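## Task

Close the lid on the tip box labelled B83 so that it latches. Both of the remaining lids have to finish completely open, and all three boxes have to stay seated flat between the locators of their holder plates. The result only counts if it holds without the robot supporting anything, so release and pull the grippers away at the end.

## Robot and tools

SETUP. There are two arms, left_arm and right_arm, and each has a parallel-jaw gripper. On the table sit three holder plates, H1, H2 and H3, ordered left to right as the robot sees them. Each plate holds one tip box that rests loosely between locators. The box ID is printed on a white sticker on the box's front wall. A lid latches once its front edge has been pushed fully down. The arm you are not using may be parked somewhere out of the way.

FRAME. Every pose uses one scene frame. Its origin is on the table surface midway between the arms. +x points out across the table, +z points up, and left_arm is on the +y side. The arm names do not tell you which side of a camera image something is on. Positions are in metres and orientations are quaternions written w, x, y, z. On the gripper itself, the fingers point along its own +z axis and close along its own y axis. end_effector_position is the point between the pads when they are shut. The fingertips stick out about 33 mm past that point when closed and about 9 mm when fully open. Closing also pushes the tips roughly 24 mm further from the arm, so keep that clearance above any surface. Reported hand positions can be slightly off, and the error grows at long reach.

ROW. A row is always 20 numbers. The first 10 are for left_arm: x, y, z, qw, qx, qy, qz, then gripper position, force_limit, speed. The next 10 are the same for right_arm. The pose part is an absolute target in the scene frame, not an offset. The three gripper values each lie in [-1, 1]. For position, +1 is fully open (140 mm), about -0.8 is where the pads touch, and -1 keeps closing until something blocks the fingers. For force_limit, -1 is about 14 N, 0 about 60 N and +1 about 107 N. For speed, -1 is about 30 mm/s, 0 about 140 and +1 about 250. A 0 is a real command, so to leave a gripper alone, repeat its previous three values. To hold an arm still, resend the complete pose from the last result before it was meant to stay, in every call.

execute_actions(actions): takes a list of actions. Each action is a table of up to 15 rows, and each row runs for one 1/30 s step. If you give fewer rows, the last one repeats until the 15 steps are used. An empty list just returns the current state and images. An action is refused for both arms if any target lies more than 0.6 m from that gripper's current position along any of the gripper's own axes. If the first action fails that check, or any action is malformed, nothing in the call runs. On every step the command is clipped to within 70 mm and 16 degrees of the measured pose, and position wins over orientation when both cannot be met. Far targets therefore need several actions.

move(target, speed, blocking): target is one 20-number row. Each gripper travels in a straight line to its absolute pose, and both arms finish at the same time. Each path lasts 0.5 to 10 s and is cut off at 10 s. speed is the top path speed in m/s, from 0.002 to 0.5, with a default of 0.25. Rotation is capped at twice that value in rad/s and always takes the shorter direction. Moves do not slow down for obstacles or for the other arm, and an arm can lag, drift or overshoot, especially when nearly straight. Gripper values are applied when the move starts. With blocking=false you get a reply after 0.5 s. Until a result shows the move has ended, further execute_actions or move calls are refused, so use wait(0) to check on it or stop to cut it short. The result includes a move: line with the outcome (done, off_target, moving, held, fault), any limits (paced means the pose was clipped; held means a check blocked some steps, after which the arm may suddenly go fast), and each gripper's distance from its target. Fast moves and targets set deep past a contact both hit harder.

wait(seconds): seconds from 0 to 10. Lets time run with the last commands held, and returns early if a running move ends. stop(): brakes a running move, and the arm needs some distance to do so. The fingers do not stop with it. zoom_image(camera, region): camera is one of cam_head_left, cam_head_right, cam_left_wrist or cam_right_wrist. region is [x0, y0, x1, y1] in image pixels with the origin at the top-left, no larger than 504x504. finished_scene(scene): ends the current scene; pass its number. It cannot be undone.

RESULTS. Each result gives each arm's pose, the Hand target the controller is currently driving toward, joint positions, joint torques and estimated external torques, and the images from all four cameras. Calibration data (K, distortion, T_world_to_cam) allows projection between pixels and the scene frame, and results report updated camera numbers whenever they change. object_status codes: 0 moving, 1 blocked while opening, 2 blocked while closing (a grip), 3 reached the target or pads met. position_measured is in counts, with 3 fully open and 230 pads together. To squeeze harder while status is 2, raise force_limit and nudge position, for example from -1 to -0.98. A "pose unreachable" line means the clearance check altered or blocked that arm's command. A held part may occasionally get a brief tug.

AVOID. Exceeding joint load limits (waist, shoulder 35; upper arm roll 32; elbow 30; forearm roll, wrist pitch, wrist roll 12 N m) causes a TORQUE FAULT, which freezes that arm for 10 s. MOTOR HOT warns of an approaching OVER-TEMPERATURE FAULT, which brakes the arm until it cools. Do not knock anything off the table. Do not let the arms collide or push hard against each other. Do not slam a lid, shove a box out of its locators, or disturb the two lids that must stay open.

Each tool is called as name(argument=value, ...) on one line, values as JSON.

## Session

execute_actions(actions=[])

Scene clock: 0.00 s.
left_arm: end_effector_position=(-0.0215, +0.8278, +0.2711) position_measured=3 object_status=3 end_effector_quat_wxyz=(+0.013, +0.729, -0.627, -0.275) | right_arm: end_effector_position=(+0.4946, +0.2441, +0.2647) position_measured=3 object_status=3 end_effector_quat_wxyz=(+0.283, +0.655, +0.699, +0.046)
Joint positions: left_arm=[ 1.055 -0.404  0.027 -2.48   0.662  2.168  0.742] | right_arm=[ 1.016  0.891  0.048 -0.718 -0.616  1.559 -2.141]
Joint velocities: left_arm=[ 0.    -0.    -0.001 -0.    -0.002  0.     0.   ] | right_arm=[ 0.    -0.001 -0.    -0.    -0.    -0.     0.001]
Joint torques (N m, as the joint torque sensors report them, + toward a larger angle): no reading
External joint torques (N m, as the arm's controller estimates them; a push from outside toward a larger angle lowers the number): no reading
Hand target (left_arm): -0.021, +0.828, +0.271; +0.013, +0.729, -0.627, -0.275
Hand target (right_arm): +0.495, +0.244, +0.265; +0.283, +0.655, +0.699, +0.046
camera_calibration (this result's frames):
cam_left_wrist: T_world_to_cam=[[-0.912734, -0.10911, 0.393716, -0.0333784], [0.176046, 0.76459, 0.620009, -0.782378], [-0.36868, 0.635215, -0.678658, -0.174366], [0, 0, 0, 1]] pos_world=[0.0429836, 0.705316, 0.379888]
cam_right_wrist: T_world_to_cam=[[0.882077, 0.155122, 0.444833, -0.596889], [-0.151706, -0.800409, 0.57994, 0.135494], [0.44601, -0.579036, -0.68249, 0.274107], [0, 0, 0, 1]] pos_world=[0.424803, 0.359759, 0.374013]

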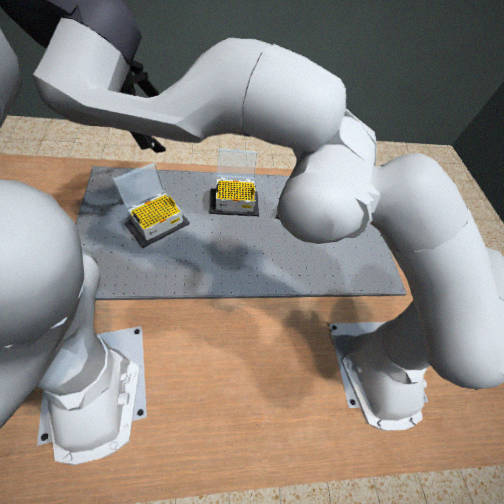

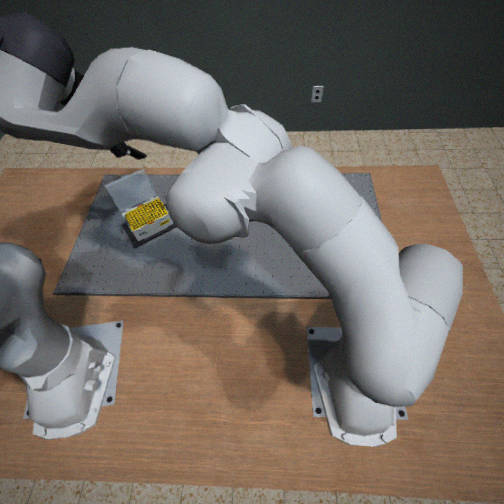

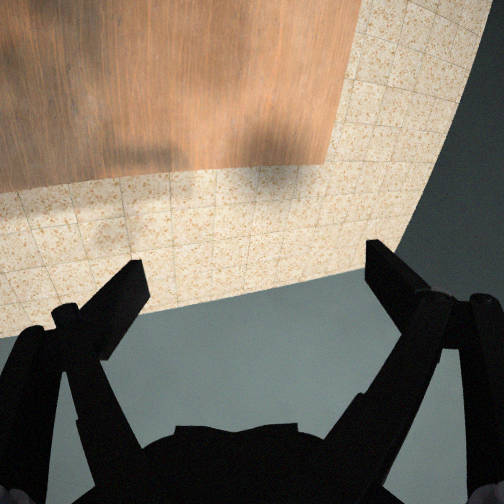

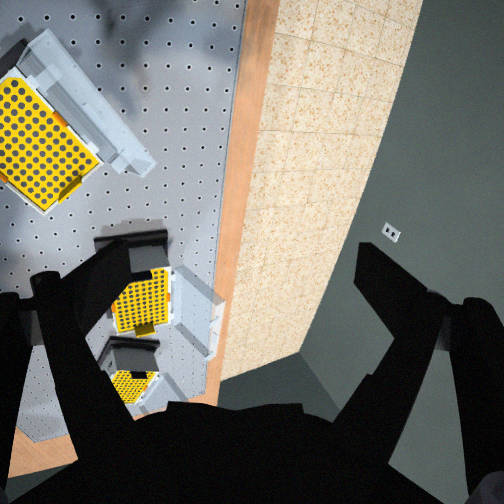

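zoom_image(camera="cam_head_left", region=[105, 140, 275, 255])

zoom_image(camera="cam_head_left", region=[210, 195, 260, 220])

zoom_image(camera="cam_head_left", region=[138, 215, 188, 245])

zoom_image(camera="cam_head_right", region=[125, 215, 175, 245])

Region (105, 140, 275, 255) of cam_head_left's 504x504 image, scaled by 2.965, with more detail than that image has; it fills the top 341 rows of this view, and the rest is white.

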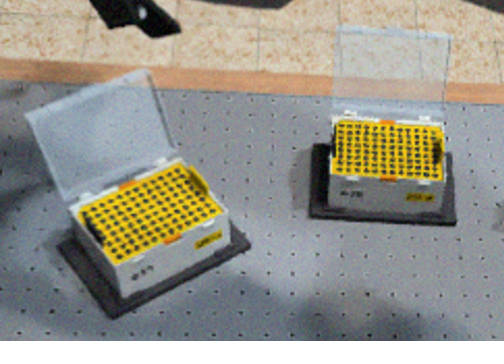

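Region (210, 195, 260, 220) of cam_head_left's 504x504 image, scaled by 10.080, with more detail than that image has.

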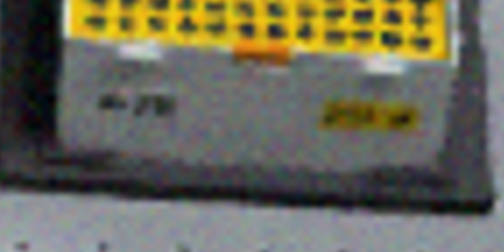

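Region (138, 215, 188, 245) of cam_head_left's 504x504 image, scaled by 10.080, with more detail than that image has; it fills the top 302 rows of this view, and the rest is white.

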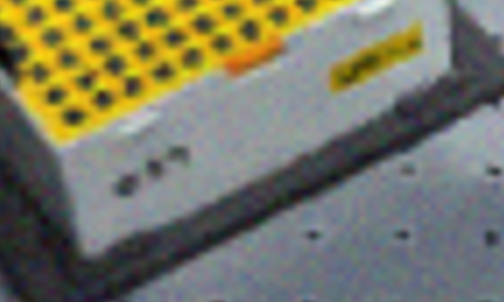

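Region (125, 215, 175, 245) of cam_head_right's 504x504 image, scaled by 10.080, with more detail than that image has; it fills the top 302 rows of this view, and the rest is white.

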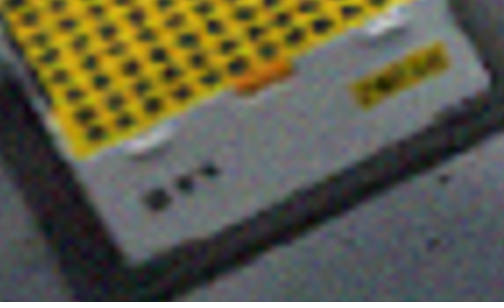

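move(target=[-0.0215, 0.8278, 0.2711, 0.013, 0.729, -0.627, -0.275, 1, 0, 0, 0.29, -0.05, 0.18, 0.183, 0.683, 0.683, 0.183, 1, -0.5, 1], speed=0.35)

Scene clock: 12.50 s.
left_arm: end_effector_position=(-0.0215, +0.8278, +0.2711) position_measured=3 object_status=3 end_effector_quat_wxyz=(+0.013, +0.729, -0.627, -0.275) | right_arm: end_effector_position=(+0.2998, -0.0581, +0.1807) position_measured=3 object_status=3 end_effector_quat_wxyz=(+0.195, +0.678, +0.685, +0.182)
Joint positions: left_arm=[ 1.055 -0.404  0.027 -2.48   0.662  2.168  0.742] | right_arm=[ 0.819 -0.542  0.024 -2.851 -0.745  2.536 -1.724]
Joint velocities: left_arm=[-0.    -0.001 -0.001  0.001  0.001 -0.001  0.   ] | right_arm=[-0.007 -0.     0.008 -0.002 -0.001  0.015  0.023]
Joint torques (N m, as the joint torque sensors report them, + toward a larger angle): left_arm=[  0.28 -16.73  -0.55  23.68   0.72   2.16   0.01] | right_arm=[ -0.31 -12.43   1.12  21.1    0.24   2.93   0.2 ]
External joint torques (N m, as the arm's controller estimates them; a push from outside toward a larger angle lowers the number): left_arm=[ 0.28  1.22  0.17 -0.65 -0.13  0.1   0.  ] | right_arm=[-0.34 -1.53  2.02 -0.95 -0.61  0.64  0.18]
Hand target (left_arm): -0.022, +0.828, +0.271; +0.013, +0.729, -0.627, -0.275
Hand target (right_arm): +0.300, -0.057, +0.181; +0.194, +0.680, +0.682, +0.185
Off the commanded pose (left_arm): 0.000 m, 0 deg.
Off the commanded pose (right_arm): 0.013 m, 2 deg.
move: off_target (right_arm)
camera_calibration (this result's frames):
cam_left_wrist: T_world_to_cam=[[-0.912734, -0.10911, 0.393716, -0.0333784], [0.176046, 0.76459, 0.620008, -0.782378], [-0.36868, 0.635215, -0.678659, -0.174366], [0, 0, 0, 1]] pos_world=[0.0429836, 0.705316, 0.379888]
cam_right_wrist: T_world_to_cam=[[0.848203, 0.0275347, 0.528955, -0.353231], [-0.149112, -0.945846, 0.288343, -0.0438147], [0.508249, -0.323447, -0.798164, 0.145802], [0, 0, 0, 1]] pos_world=[0.218975, 0.0154434, 0.31585]

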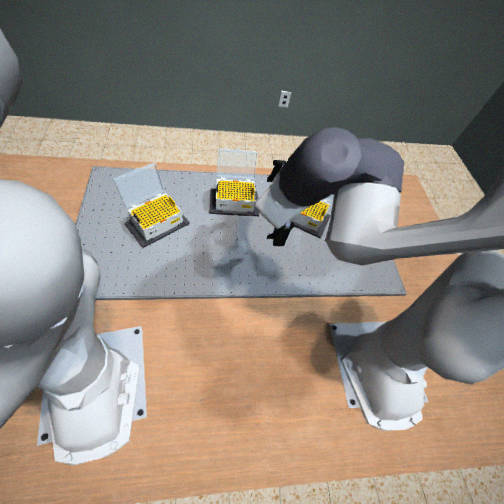

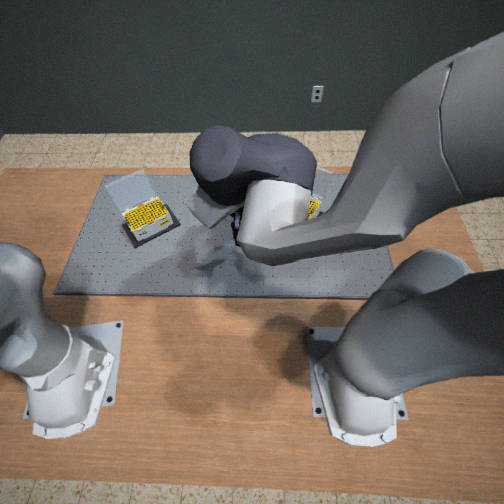

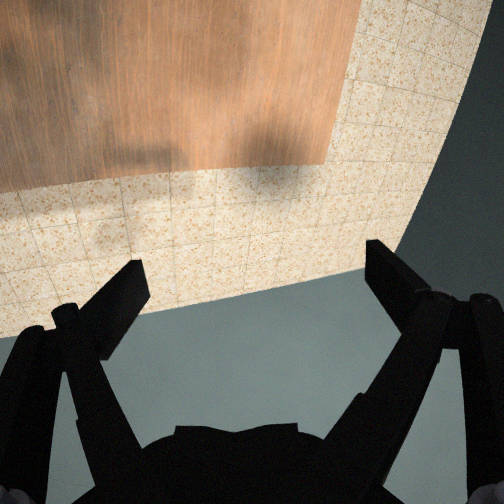

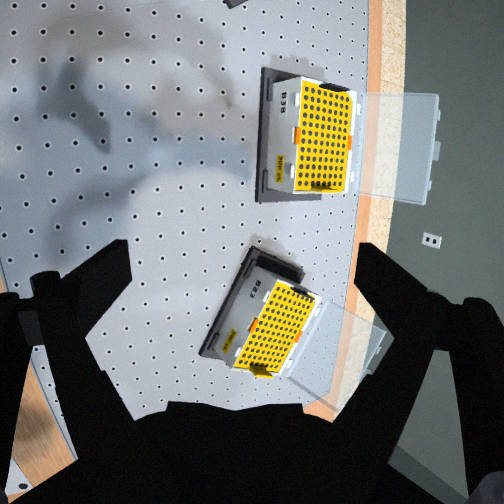

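zoom_image(camera="cam_right_wrist", region=[190, 235, 400, 425])

zoom_image(camera="cam_right_wrist", region=[250, 70, 330, 140])

zoom_image(camera="cam_right_wrist", region=[225, 260, 295, 320])

Region (190, 235, 400, 425) of cam_right_wrist's 504x504 image, scaled by 2.400, with more detail than that image has; it fills the top 456 rows of this view, and the rest is white.

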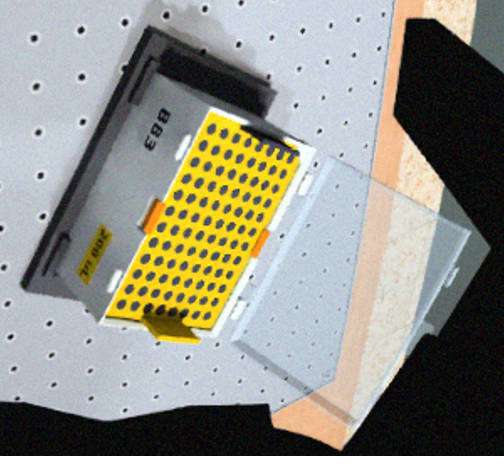

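Region (250, 70, 330, 140) of cam_right_wrist's 504x504 image, scaled by 6.300, with more detail than that image has; it fills the top 441 rows of this view, and the rest is white.

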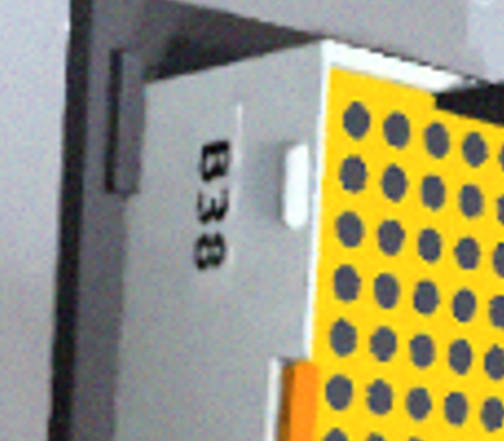

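Region (225, 260, 295, 320) of cam_right_wrist's 504x504 image, scaled by 7.200, with more detail than that image has; it fills the top 432 rows of this view, and the rest is white.

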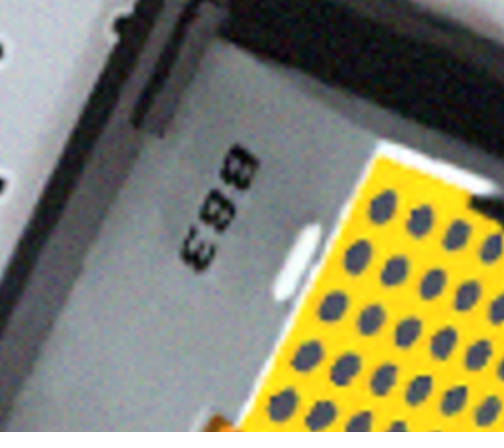

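move(target=[-0.0215, 0.8278, 0.2711, 0.013, 0.729, -0.627, -0.275, 1, 0, 0, 0.492, -0.242, 0.21, 0, 0.866, 0.5, 0, -0.3, -0.5, 1], speed=0.3)

Scene clock: 21.97 s.
left_arm: end_effector_position=(-0.0215, +0.8278, +0.2711) position_measured=3 object_status=3 end_effector_quat_wxyz=(+0.013, +0.729, -0.627, -0.275) | right_arm: end_effector_position=(+0.4928, -0.2272, +0.2101) position_measured=167 object_status=3 end_effector_quat_wxyz=(-0.009, +0.866, +0.500, -0.001)
Joint positions: left_arm=[ 1.055 -0.404  0.027 -2.48   0.662  2.168  0.742] | right_arm=[ 0.969 -0.013 -0.799 -2.104  0.008  2.087 -2.441]
Joint velocities: left_arm=[-0.001  0.001  0.    -0.    -0.001  0.    -0.   ] | right_arm=[-0.004  0.002  0.001  0.001  0.002 -0.006 -0.034]
Joint torques (N m, as the joint torque sensors report them, + toward a larger angle): left_arm=[  0.8  -16.83  -0.95  23.12   0.72   2.21   0.02] | right_arm=[ -0.67 -23.74   0.13  25.98   1.57   1.94  -0.35]
External joint torques (N m, as the arm's controller estimates them; a push from outside toward a larger angle lowers the number): left_arm=[ 0.81  0.92 -0.22 -1.1  -0.12  0.16  0.01] | right_arm=[-0.6  -1.43 -0.09  2.28  0.77 -0.52 -0.35]
Hand target (left_arm): -0.022, +0.828, +0.271; +0.013, +0.729, -0.627, -0.275
Hand target (right_arm): +0.492, -0.229, +0.210; -0.011, +0.864, +0.504, -0.002
Off the commanded pose (left_arm): 0.000 m, 0 deg.
Off the commanded pose (right_arm): 0.015 m, 1 deg.
move: off_target (right_arm)
camera_calibration (this result's frames):
cam_left_wrist: T_world_to_cam=[[-0.912734, -0.10911, 0.393716, -0.0333783], [0.176046, 0.76459, 0.620009, -0.782378], [-0.36868, 0.635215, -0.678658, -0.174366], [0, 0, 0, 1]] pos_world=[0.0429837, 0.705316, 0.379888]
cam_right_wrist: T_world_to_cam=[[0.871597, -0.490219, 0.00209235, -0.546284], [-0.467997, -0.830802, 0.301244, -0.00286013], [-0.145937, -0.263542, -0.953545, 0.385073], [0, 0, 0, 1]] pos_world=[0.530998, -0.168692, 0.369189]

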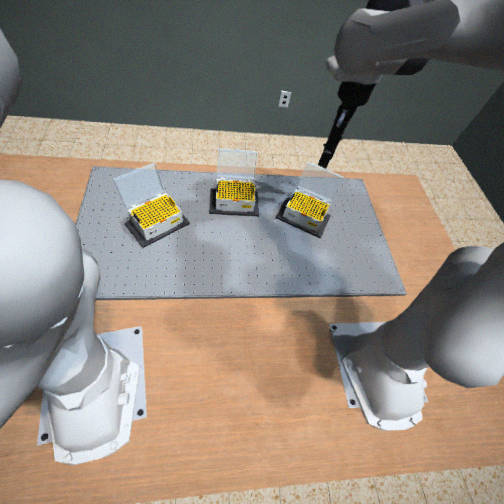

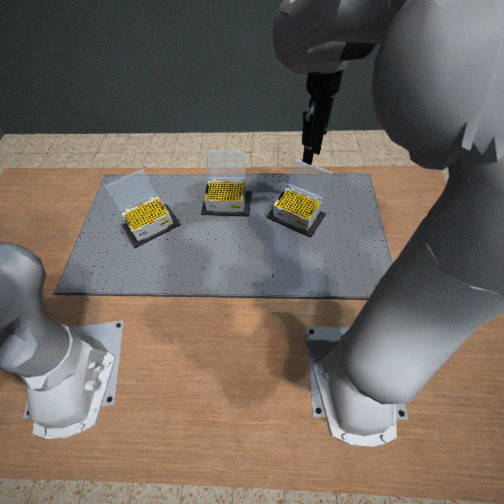

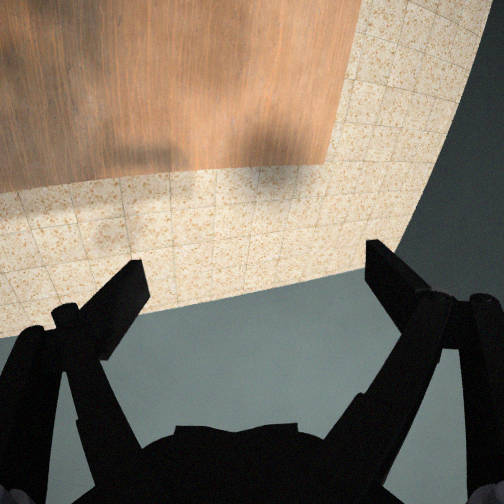

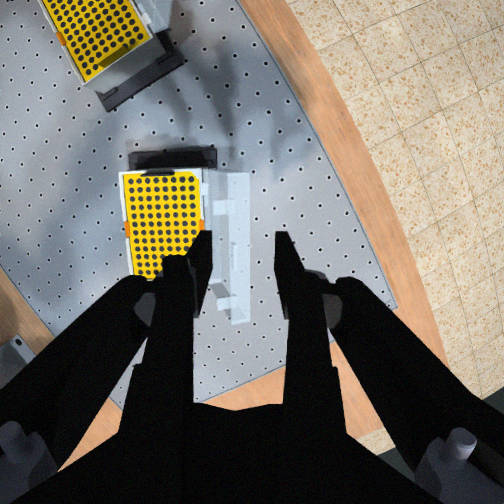

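zoom_image(camera="cam_right_wrist", region=[110, 140, 310, 340])

Region (110, 140, 310, 340) of cam_right_wrist's 504x504 image, scaled by 2.520, with more detail than that image has.

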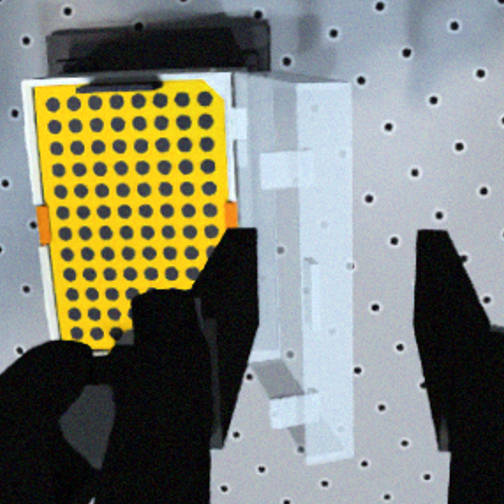

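move(target=[-0.0215, 0.8278, 0.2711, 0.013, 0.729, -0.627, -0.275, 1, 0, 0, 0.4884, -0.2267, 0.157, 0, 0.863, 0.5053, 0, -0.3, -0.5, 1], speed=0.12)

Scene clock: 31.70 s.
left_arm: end_effector_position=(-0.0215, +0.8278, +0.2711) position_measured=3 object_status=3 end_effector_quat_wxyz=(+0.013, +0.729, -0.627, -0.275) | right_arm: end_effector_position=(+0.4873, -0.2288, +0.1572) position_measured=167 object_status=3 end_effector_quat_wxyz=(-0.000, +0.865, +0.501, -0.002)
Joint positions: left_arm=[ 1.055 -0.404  0.027 -2.48   0.662  2.168  0.742] | right_arm=[ 0.969  0.047 -0.798 -2.197  0.041  2.225 -2.465]
Joint velocities: left_arm=[-0.    -0.001  0.001 -0.001 -0.001 -0.    -0.001] | right_arm=[-0.    -0.     0.001  0.001  0.003  0.011 -0.008]
Joint torques (N m, as the joint torque sensors report them, + toward a larger angle): left_arm=[  0.51 -17.13  -0.87  23.04   0.72   2.19   0.04] | right_arm=[  1.35 -23.75   0.76  22.59   1.53   3.2   -0.28]
External joint torques (N m, as the arm's controller estimates them; a push from outside toward a larger angle lowers the number): left_arm=[ 0.5   0.72 -0.17 -1.2  -0.12  0.14  0.03] | right_arm=[ 1.3  -0.24  1.72 -0.25  0.81  0.73 -0.28]
Hand target (left_arm): -0.022, +0.828, +0.271; +0.013, +0.729, -0.627, -0.275
Hand target (right_arm): +0.488, -0.227, +0.157; -0.000, +0.863, +0.505, -0.000
Off the commanded pose (left_arm): 0.000 m, 0 deg.
Off the commanded pose (right_arm): 0.002 m, 1 deg.
move: done
camera_calibration (this result's frames):
cam_left_wrist: T_world_to_cam=[[-0.912734, -0.10911, 0.393716, -0.0333782], [0.176046, 0.76459, 0.620009, -0.782378], [-0.36868, 0.635215, -0.678659, -0.174365], [0, 0, 0, 1]] pos_world=[0.0429837, 0.705316, 0.379888]
cam_right_wrist: T_world_to_cam=[[0.873675, -0.486265, 0.0154353, -0.544356], [-0.466165, -0.82764, 0.312574, 0.00729624], [-0.139219, -0.280284, -0.949768, 0.325697], [0, 0, 0, 1]] pos_world=[0.524334, -0.167375, 0.315458]

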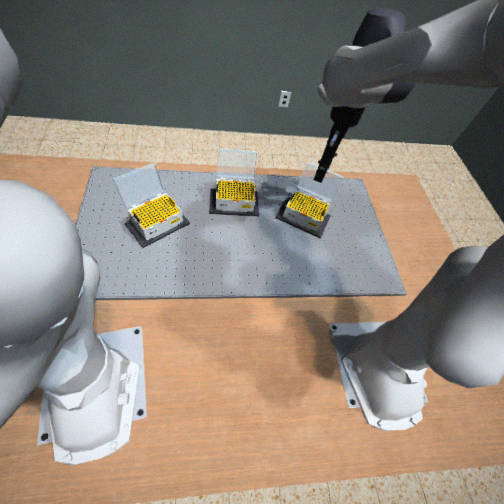

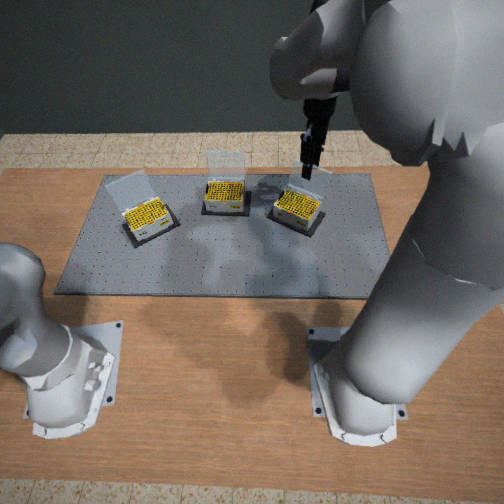

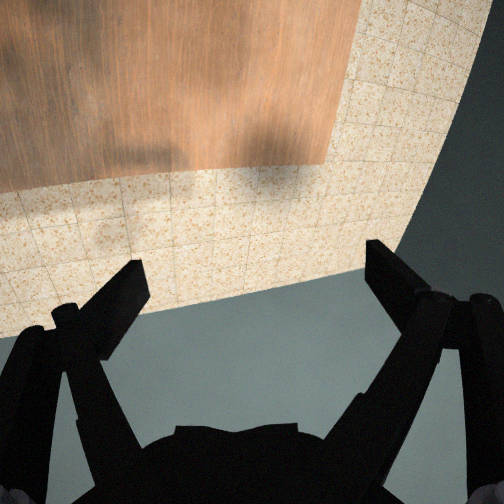

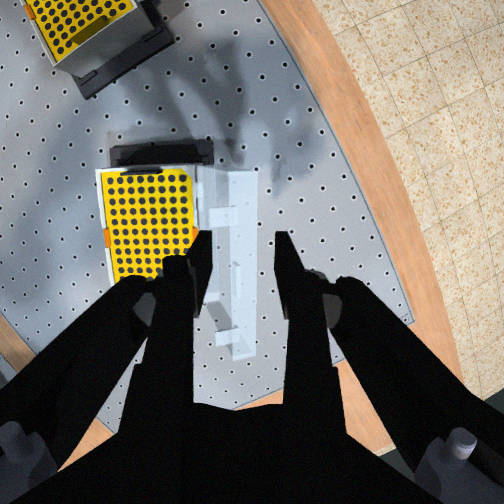

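move(target=[-0.0215, 0.8278, 0.2711, 0.013, 0.729, -0.627, -0.275, 1, 0, 0, 0.4114, -0.1836, 0.155, 0.2088, 0.8374, 0.4903, 0.1222, -0.3, -0.5, 1], speed=0.14)

Scene clock: 36.17 s.
left_arm: end_effector_position=(-0.0215, +0.8278, +0.2711) position_measured=3 object_status=3 end_effector_quat_wxyz=(+0.013, +0.729, -0.627, -0.275) | right_arm: end_effector_position=(+0.4129, -0.1925, +0.1563) position_measured=167 object_status=3 end_effector_quat_wxyz=(+0.218, +0.834, +0.492, +0.120)
Joint positions: left_arm=[ 1.055 -0.404  0.027 -2.48   0.662  2.168  0.742] | right_arm=[ 0.678 -0.312 -0.229 -2.68  -0.863  2.479 -1.505]
Joint velocities: left_arm=[ 0.001 -0.001 -0.001 -0.001 -0.001  0.    -0.003] | right_arm=[ 0.     0.    -0.    -0.001 -0.004  0.     0.033]
Joint torques (N m, as the joint torque sensors report them, + toward a larger angle): left_arm=[  0.12 -17.22  -0.66  22.96   0.71   2.21  -0.06] | right_arm=[ -0.42 -19.3    3.47  20.49   0.22   2.78   0.33]
External joint torques (N m, as the arm's controller estimates them; a push from outside toward a larger angle lowers the number): left_arm=[ 0.11  0.68  0.05 -1.32 -0.13  0.15 -0.07] | right_arm=[-0.44 -1.66  2.14 -0.48 -0.47  0.68  0.31]
Hand target (left_arm): -0.022, +0.828, +0.271; +0.013, +0.729, -0.627, -0.275
Hand target (right_arm): +0.413, -0.191, +0.156; +0.217, +0.837, +0.488, +0.123
Off the commanded pose (left_arm): 0.000 m, 0 deg.
Off the commanded pose (right_arm): 0.009 m, 1 deg.
move: off_target (right_arm)
camera_calibration (this result's frames):
cam_left_wrist: T_world_to_cam=[[-0.912734, -0.10911, 0.393716, -0.0333783], [0.176046, 0.76459, 0.620008, -0.782378], [-0.36868, 0.635215, -0.678659, -0.174365], [0, 0, 0, 1]] pos_world=[0.0429837, 0.705316, 0.379888]
cam_right_wrist: T_world_to_cam=[[0.766567, -0.406055, 0.497487, -0.477442], [-0.587139, -0.756945, 0.286882, 0.0704801], [0.26008, -0.512009, -0.818661, 0.094714], [0, 0, 0, 1]] pos_world=[0.38274, -0.0920241, 0.294841]

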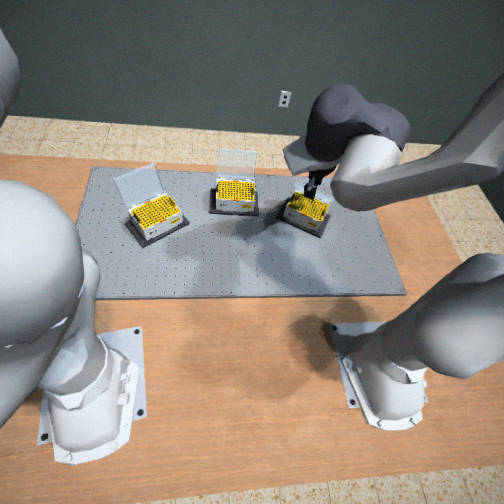

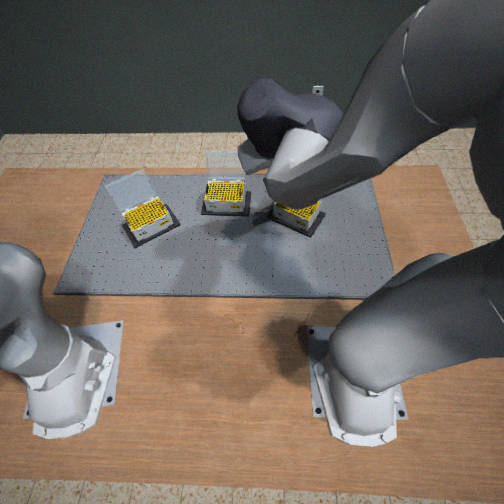

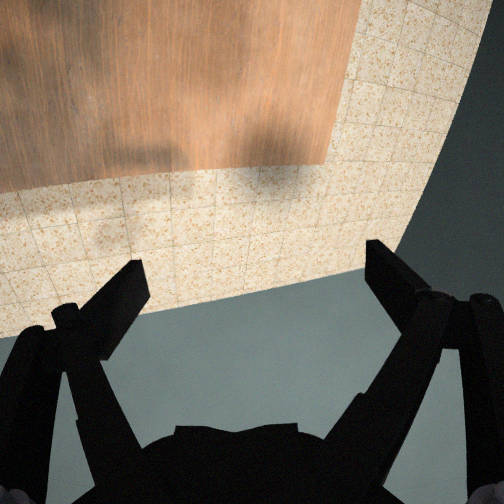

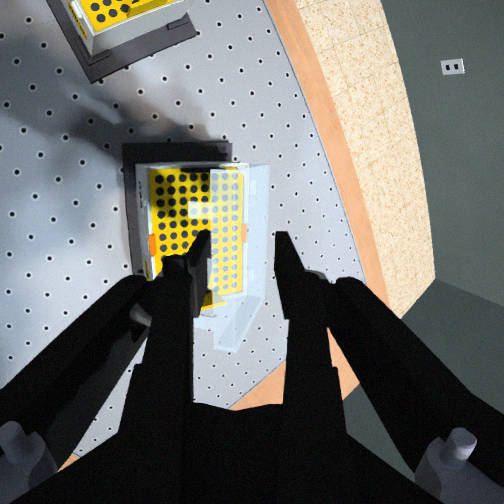

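zoom_image(camera="cam_right_wrist", region=[110, 135, 320, 365])

zoom_image(camera="cam_head_left", region=[265, 165, 345, 245])

Region (110, 135, 320, 365) of cam_right_wrist's 504x504 image, scaled by 2.191, with more detail than that image has; it fills the left 460 columns of this view, and the rest is white.

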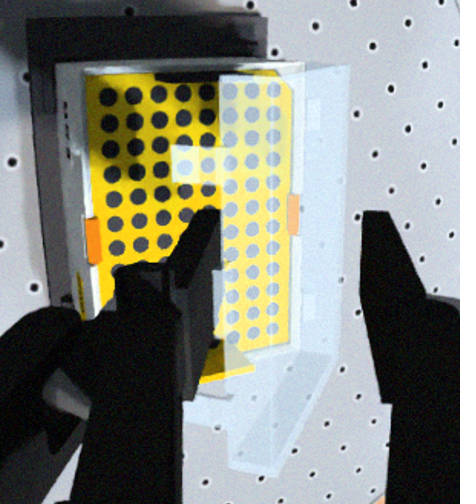

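Region (265, 165, 345, 245) of cam_head_left's 504x504 image, scaled by 6.300, with more detail than that image has.

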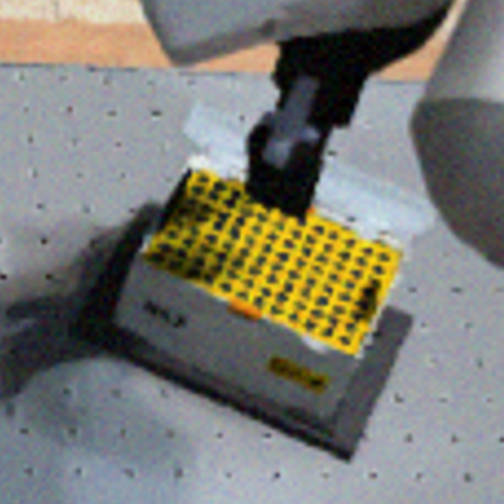

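move(target=[-0.0215, 0.8278, 0.2711, 0.013, 0.729, -0.627, -0.275, 1, 0, 0, 0.3869, -0.1784, 0.122, 0.2595, 0.823, 0.4819, 0.1519, -0.3, -0.5, 1], speed=0.07)

Scene clock: 42.83 s.
left_arm: end_effector_position=(-0.0215, +0.8278, +0.2711) position_measured=3 object_status=3 end_effector_quat_wxyz=(+0.013, +0.729, -0.627, -0.275) | right_arm: end_effector_position=(+0.3882, -0.1811, +0.1234) position_measured=167 object_status=3 end_effector_quat_wxyz=(+0.262, +0.821, +0.485, +0.150)
Joint positions: left_arm=[ 1.055 -0.404  0.027 -2.48   0.662  2.168  0.742] | right_arm=[ 0.625 -0.272 -0.087 -2.762 -1.101  2.513 -1.175]
Joint velocities: left_arm=[-0.     0.001 -0.002 -0.     0.001 -0.001  0.001] | right_arm=[-0.    -0.     0.001 -0.002 -0.004  0.     0.034]
Joint torques (N m, as the joint torque sensors report them, + toward a larger angle): left_arm=[  0.23 -17.69  -0.76  23.42   0.72   2.18   0.01] | right_arm=[  0.22 -17.96   2.17  18.91  -0.01   2.05   0.24]
External joint torques (N m, as the arm's controller estimates them; a push from outside toward a larger angle lowers the number): left_arm=[ 0.3   0.17  0.04 -0.87 -0.13  0.12  0.  ] | right_arm=[ 0.17 -0.48  1.91 -0.29 -0.6   0.54  0.21]
Hand target (left_arm): -0.022, +0.828, +0.271; +0.013, +0.729, -0.627, -0.275
Hand target (right_arm): +0.388, -0.180, +0.123; +0.261, +0.823, +0.481, +0.153
Off the commanded pose (left_arm): 0.000 m, 0 deg.
Off the commanded pose (right_arm): 0.003 m, 1 deg.
move: done
camera_calibration (this result's frames):
cam_left_wrist: T_world_to_cam=[[-0.912734, -0.10911, 0.393716, -0.0333782], [0.176046, 0.76459, 0.620009, -0.782378], [-0.36868, 0.635215, -0.678658, -0.174366], [0, 0, 0, 1]] pos_world=[0.0429837, 0.705316, 0.379888]
cam_right_wrist: T_world_to_cam=[[0.713535, -0.375854, 0.591271, -0.423011], [-0.611225, -0.746437, 0.263126, 0.088205], [0.34245, -0.54915, -0.762341, 0.0343657], [0, 0, 0, 1]] pos_world=[0.343977, -0.0742791, 0.253103]

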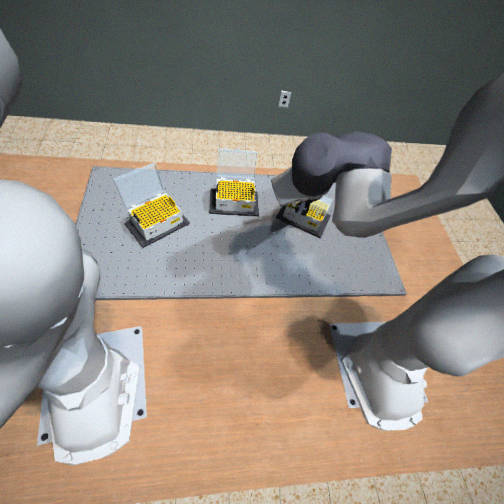

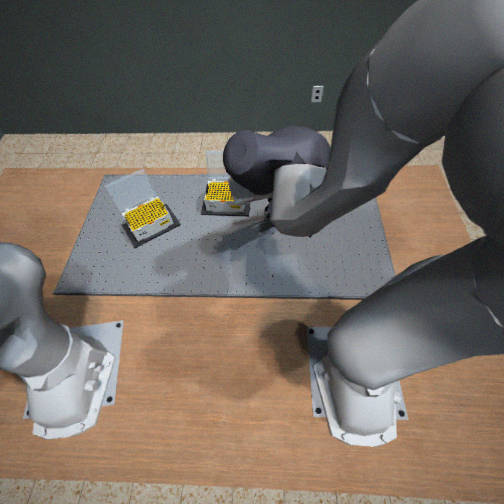

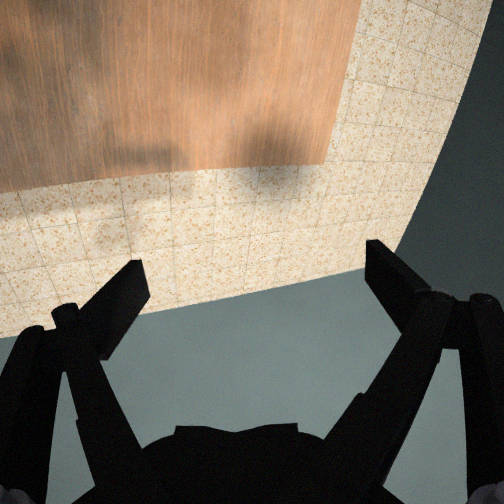

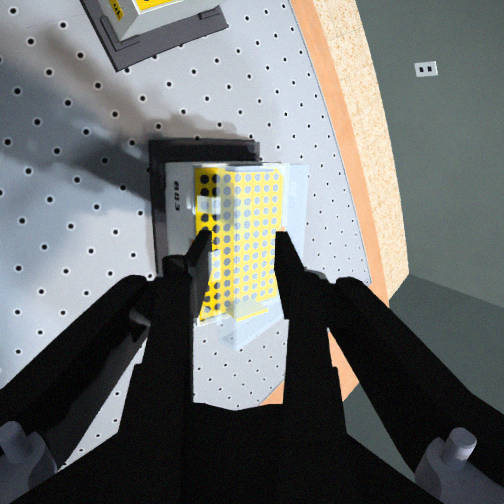

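zoom_image(camera="cam_right_wrist", region=[140, 140, 320, 350])

zoom_image(camera="cam_head_left", region=[270, 180, 340, 245])

Region (140, 140, 320, 350) of cam_right_wrist's 504x504 image, scaled by 2.400, with more detail than that image has; it fills the left 432 columns of this view, and the rest is white.

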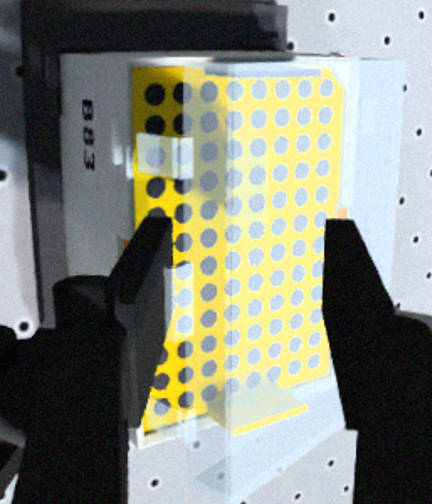

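Region (270, 180, 340, 245) of cam_head_left's 504x504 image, scaled by 7.200, with more detail than that image has; it fills the top 468 rows of this view, and the rest is white.

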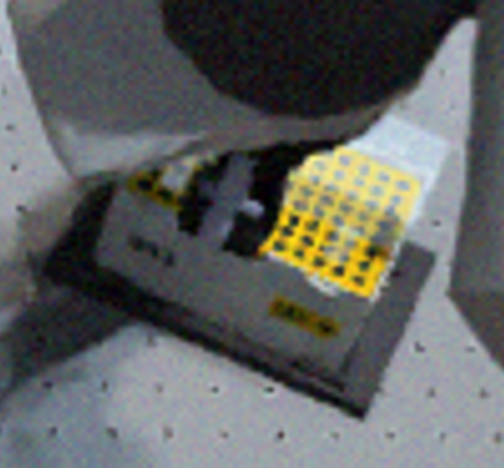

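move(target=[-0.0215, 0.8278, 0.2711, 0.013, 0.729, -0.627, -0.275, 1, 0, 0, 0.3809, -0.177, 0.1098, 0.2595, 0.823, 0.4819, 0.1519, -0.3, -0.5, 1], speed=0.03)

Scene clock: 49.93 s.
left_arm: end_effector_position=(-0.0215, +0.8278, +0.2711) position_measured=3 object_status=3 end_effector_quat_wxyz=(+0.013, +0.729, -0.627, -0.275) | right_arm: end_effector_position=(+0.3831, -0.1790, +0.1129) position_measured=167 object_status=3 end_effector_quat_wxyz=(+0.262, +0.821, +0.484, +0.150)
Joint positions: left_arm=[ 1.055 -0.404  0.027 -2.48   0.662  2.168  0.742] | right_arm=[ 0.625 -0.25  -0.079 -2.769 -1.129  2.524 -1.129]
Joint velocities: left_arm=[ 0.    -0.    -0.     0.001  0.     0.    -0.001] | right_arm=[-0.     0.003  0.001 -0.001 -0.012  0.005  0.037]
Joint torques (N m, as the joint torque sensors report them, + toward a larger angle): left_arm=[  0.51 -16.99  -0.89  23.55   0.77   2.16   0.07] | right_arm=[  0.34 -16.61   2.45  17.9   -0.08   2.35   0.16]
External joint torques (N m, as the arm's controller estimates them; a push from outside toward a larger angle lowers the number): left_arm=[ 0.53  0.91 -0.15 -0.77 -0.08  0.09  0.06] | right_arm=[ 0.41  1.17  2.37 -0.89 -0.66  0.91  0.12]
Hand target (left_arm): -0.022, +0.828, +0.271; +0.013, +0.729, -0.627, -0.275
Hand target (right_arm): +0.381, -0.177, +0.110; +0.259, +0.823, +0.482, +0.152
Off the commanded pose (left_arm): 0.000 m, 0 deg.
Off the commanded pose (right_arm): 0.004 m, 1 deg.
move: off_target (right_arm)
camera_calibration (this result's frames):
cam_left_wrist: T_world_to_cam=[[-0.912734, -0.10911, 0.393716, -0.0333784], [0.176046, 0.76459, 0.620009, -0.782378], [-0.36868, 0.635215, -0.678659, -0.174366], [0, 0, 0, 1]] pos_world=[0.0429837, 0.705316, 0.379888]
cam_right_wrist: T_world_to_cam=[[0.713159, -0.376948, 0.591029, -0.412388], [-0.611995, -0.745957, 0.262698, 0.0898475], [0.341858, -0.549052, -0.762676, 0.0295733], [0, 0, 0, 1]] pos_world=[0.338974, -0.0721893, 0.242685]

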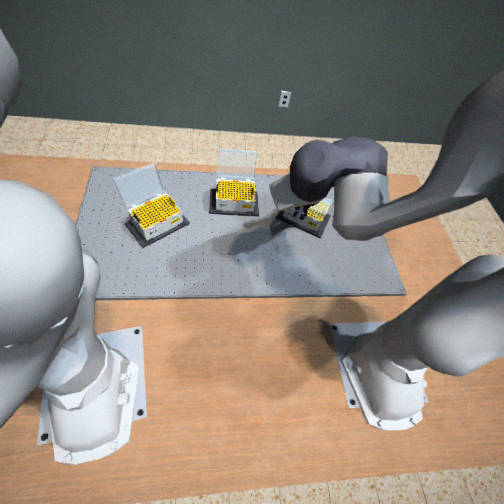

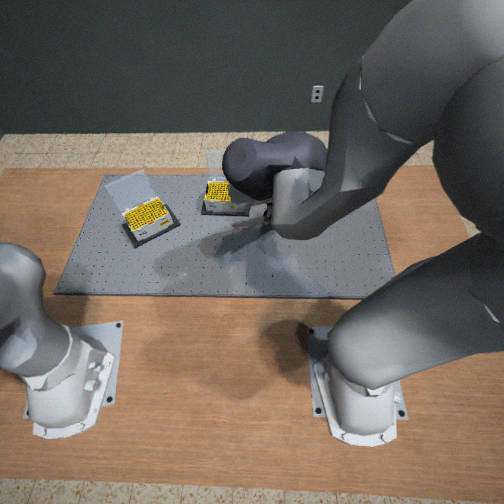

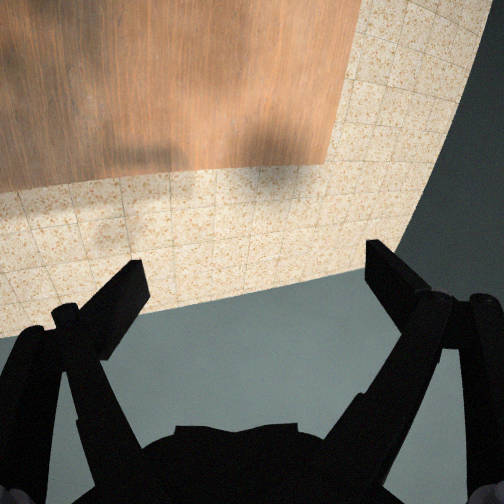

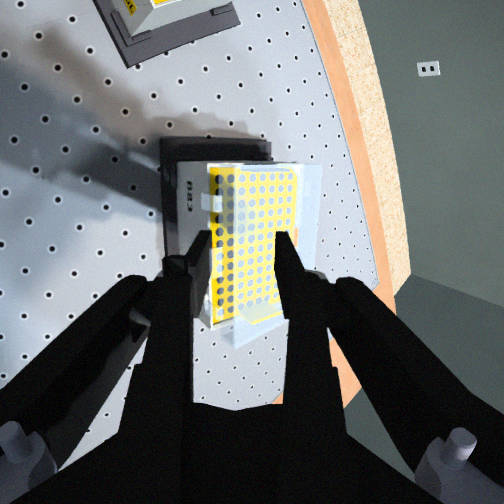

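execute_actions(actions=[])

Scene clock: 52.30 s.
left_arm: end_effector_position=(-0.0215, +0.8278, +0.2711) position_measured=3 object_status=3 end_effector_quat_wxyz=(+0.013, +0.729, -0.627, -0.275) | right_arm: end_effector_position=(+0.3830, -0.1788, +0.1127) position_measured=167 object_status=3 end_effector_quat_wxyz=(+0.261, +0.823, +0.481, +0.152)
Joint positions: left_arm=[ 1.055 -0.404  0.027 -2.48   0.662  2.168  0.742] | right_arm=[ 0.625 -0.249 -0.079 -2.769 -1.13   2.525 -1.118]
Joint velocities: left_arm=[-0.001  0.001 -0.001  0.001  0.    -0.001  0.002] | right_arm=[-0.    -0.    -0.001  0.001 -0.     0.    -0.001]
Joint torques (N m, as the joint torque sensors report them, + toward a larger angle): left_arm=[  0.41 -17.7   -0.7   23.07   0.69   2.19  -0.02] | right_arm=[  0.71 -16.49   2.02  17.19  -0.04   2.33   0.24]
External joint torques (N m, as the arm's controller estimates them; a push from outside toward a larger angle lowers the number): left_arm=[ 0.48  0.06  0.1  -1.19 -0.16  0.12 -0.03] | right_arm=[ 0.72  1.19  1.87 -1.44 -0.62  0.89  0.21]
Hand target (left_arm): -0.022, +0.828, +0.271; +0.013, +0.729, -0.627, -0.275
Hand target (right_arm): +0.381, -0.177, +0.110; +0.259, +0.823, +0.482, +0.152
Off the commanded pose (left_arm): 0.000 m, 0 deg.
Off the commanded pose (right_arm): 0.004 m, 0 deg.
camera_calibration (this result's frames):
cam_left_wrist: T_world_to_cam=[[-0.912734, -0.10911, 0.393716, -0.0333783], [0.176046, 0.76459, 0.620008, -0.782378], [-0.36868, 0.635215, -0.678659, -0.174365], [0, 0, 0, 1]] pos_world=[0.0429836, 0.705316, 0.379888]
cam_right_wrist: T_world_to_cam=[[0.708436, -0.385392, 0.591262, -0.411827], [-0.618347, -0.74279, 0.256729, 0.0936721], [0.340242, -0.547482, -0.764525, 0.0307178], [0, 0, 0, 1]] pos_world=[0.339223, -0.0723186, 0.242934]

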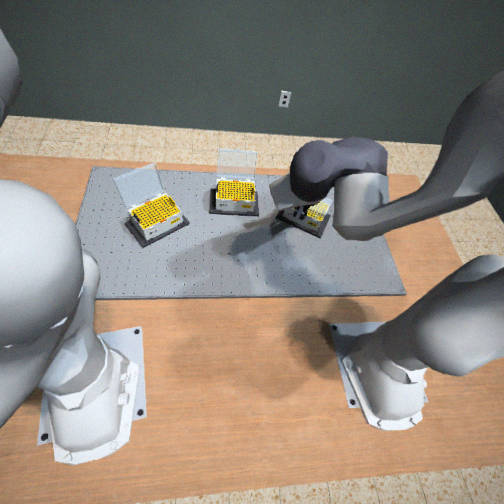

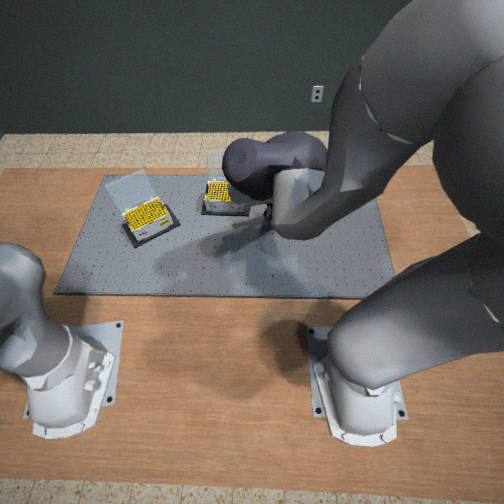

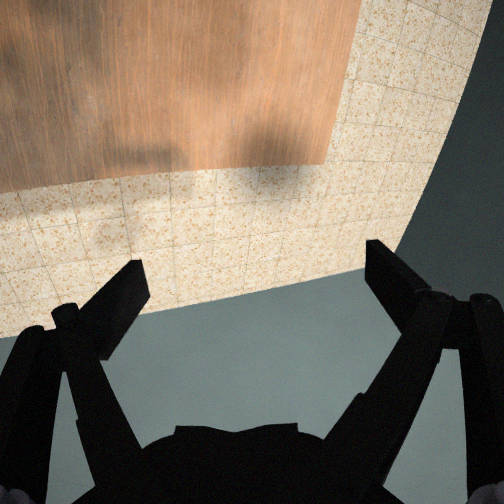

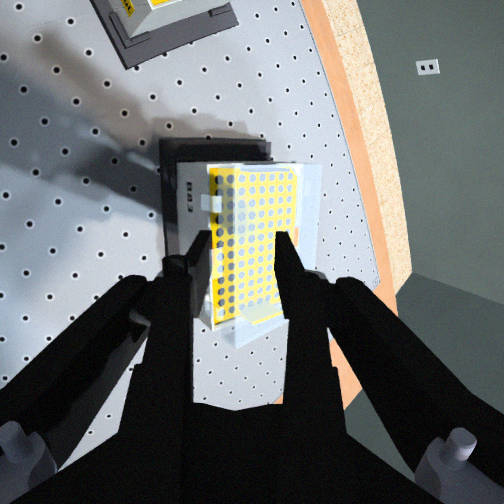

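zoom_image(camera="cam_right_wrist", region=[140, 130, 360, 350])

Region (140, 130, 360, 350) of cam_right_wrist's 504x504 image, scaled by 2.291, with more detail than that image has.

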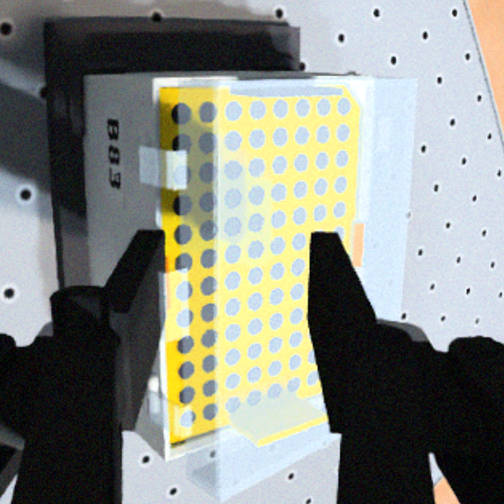

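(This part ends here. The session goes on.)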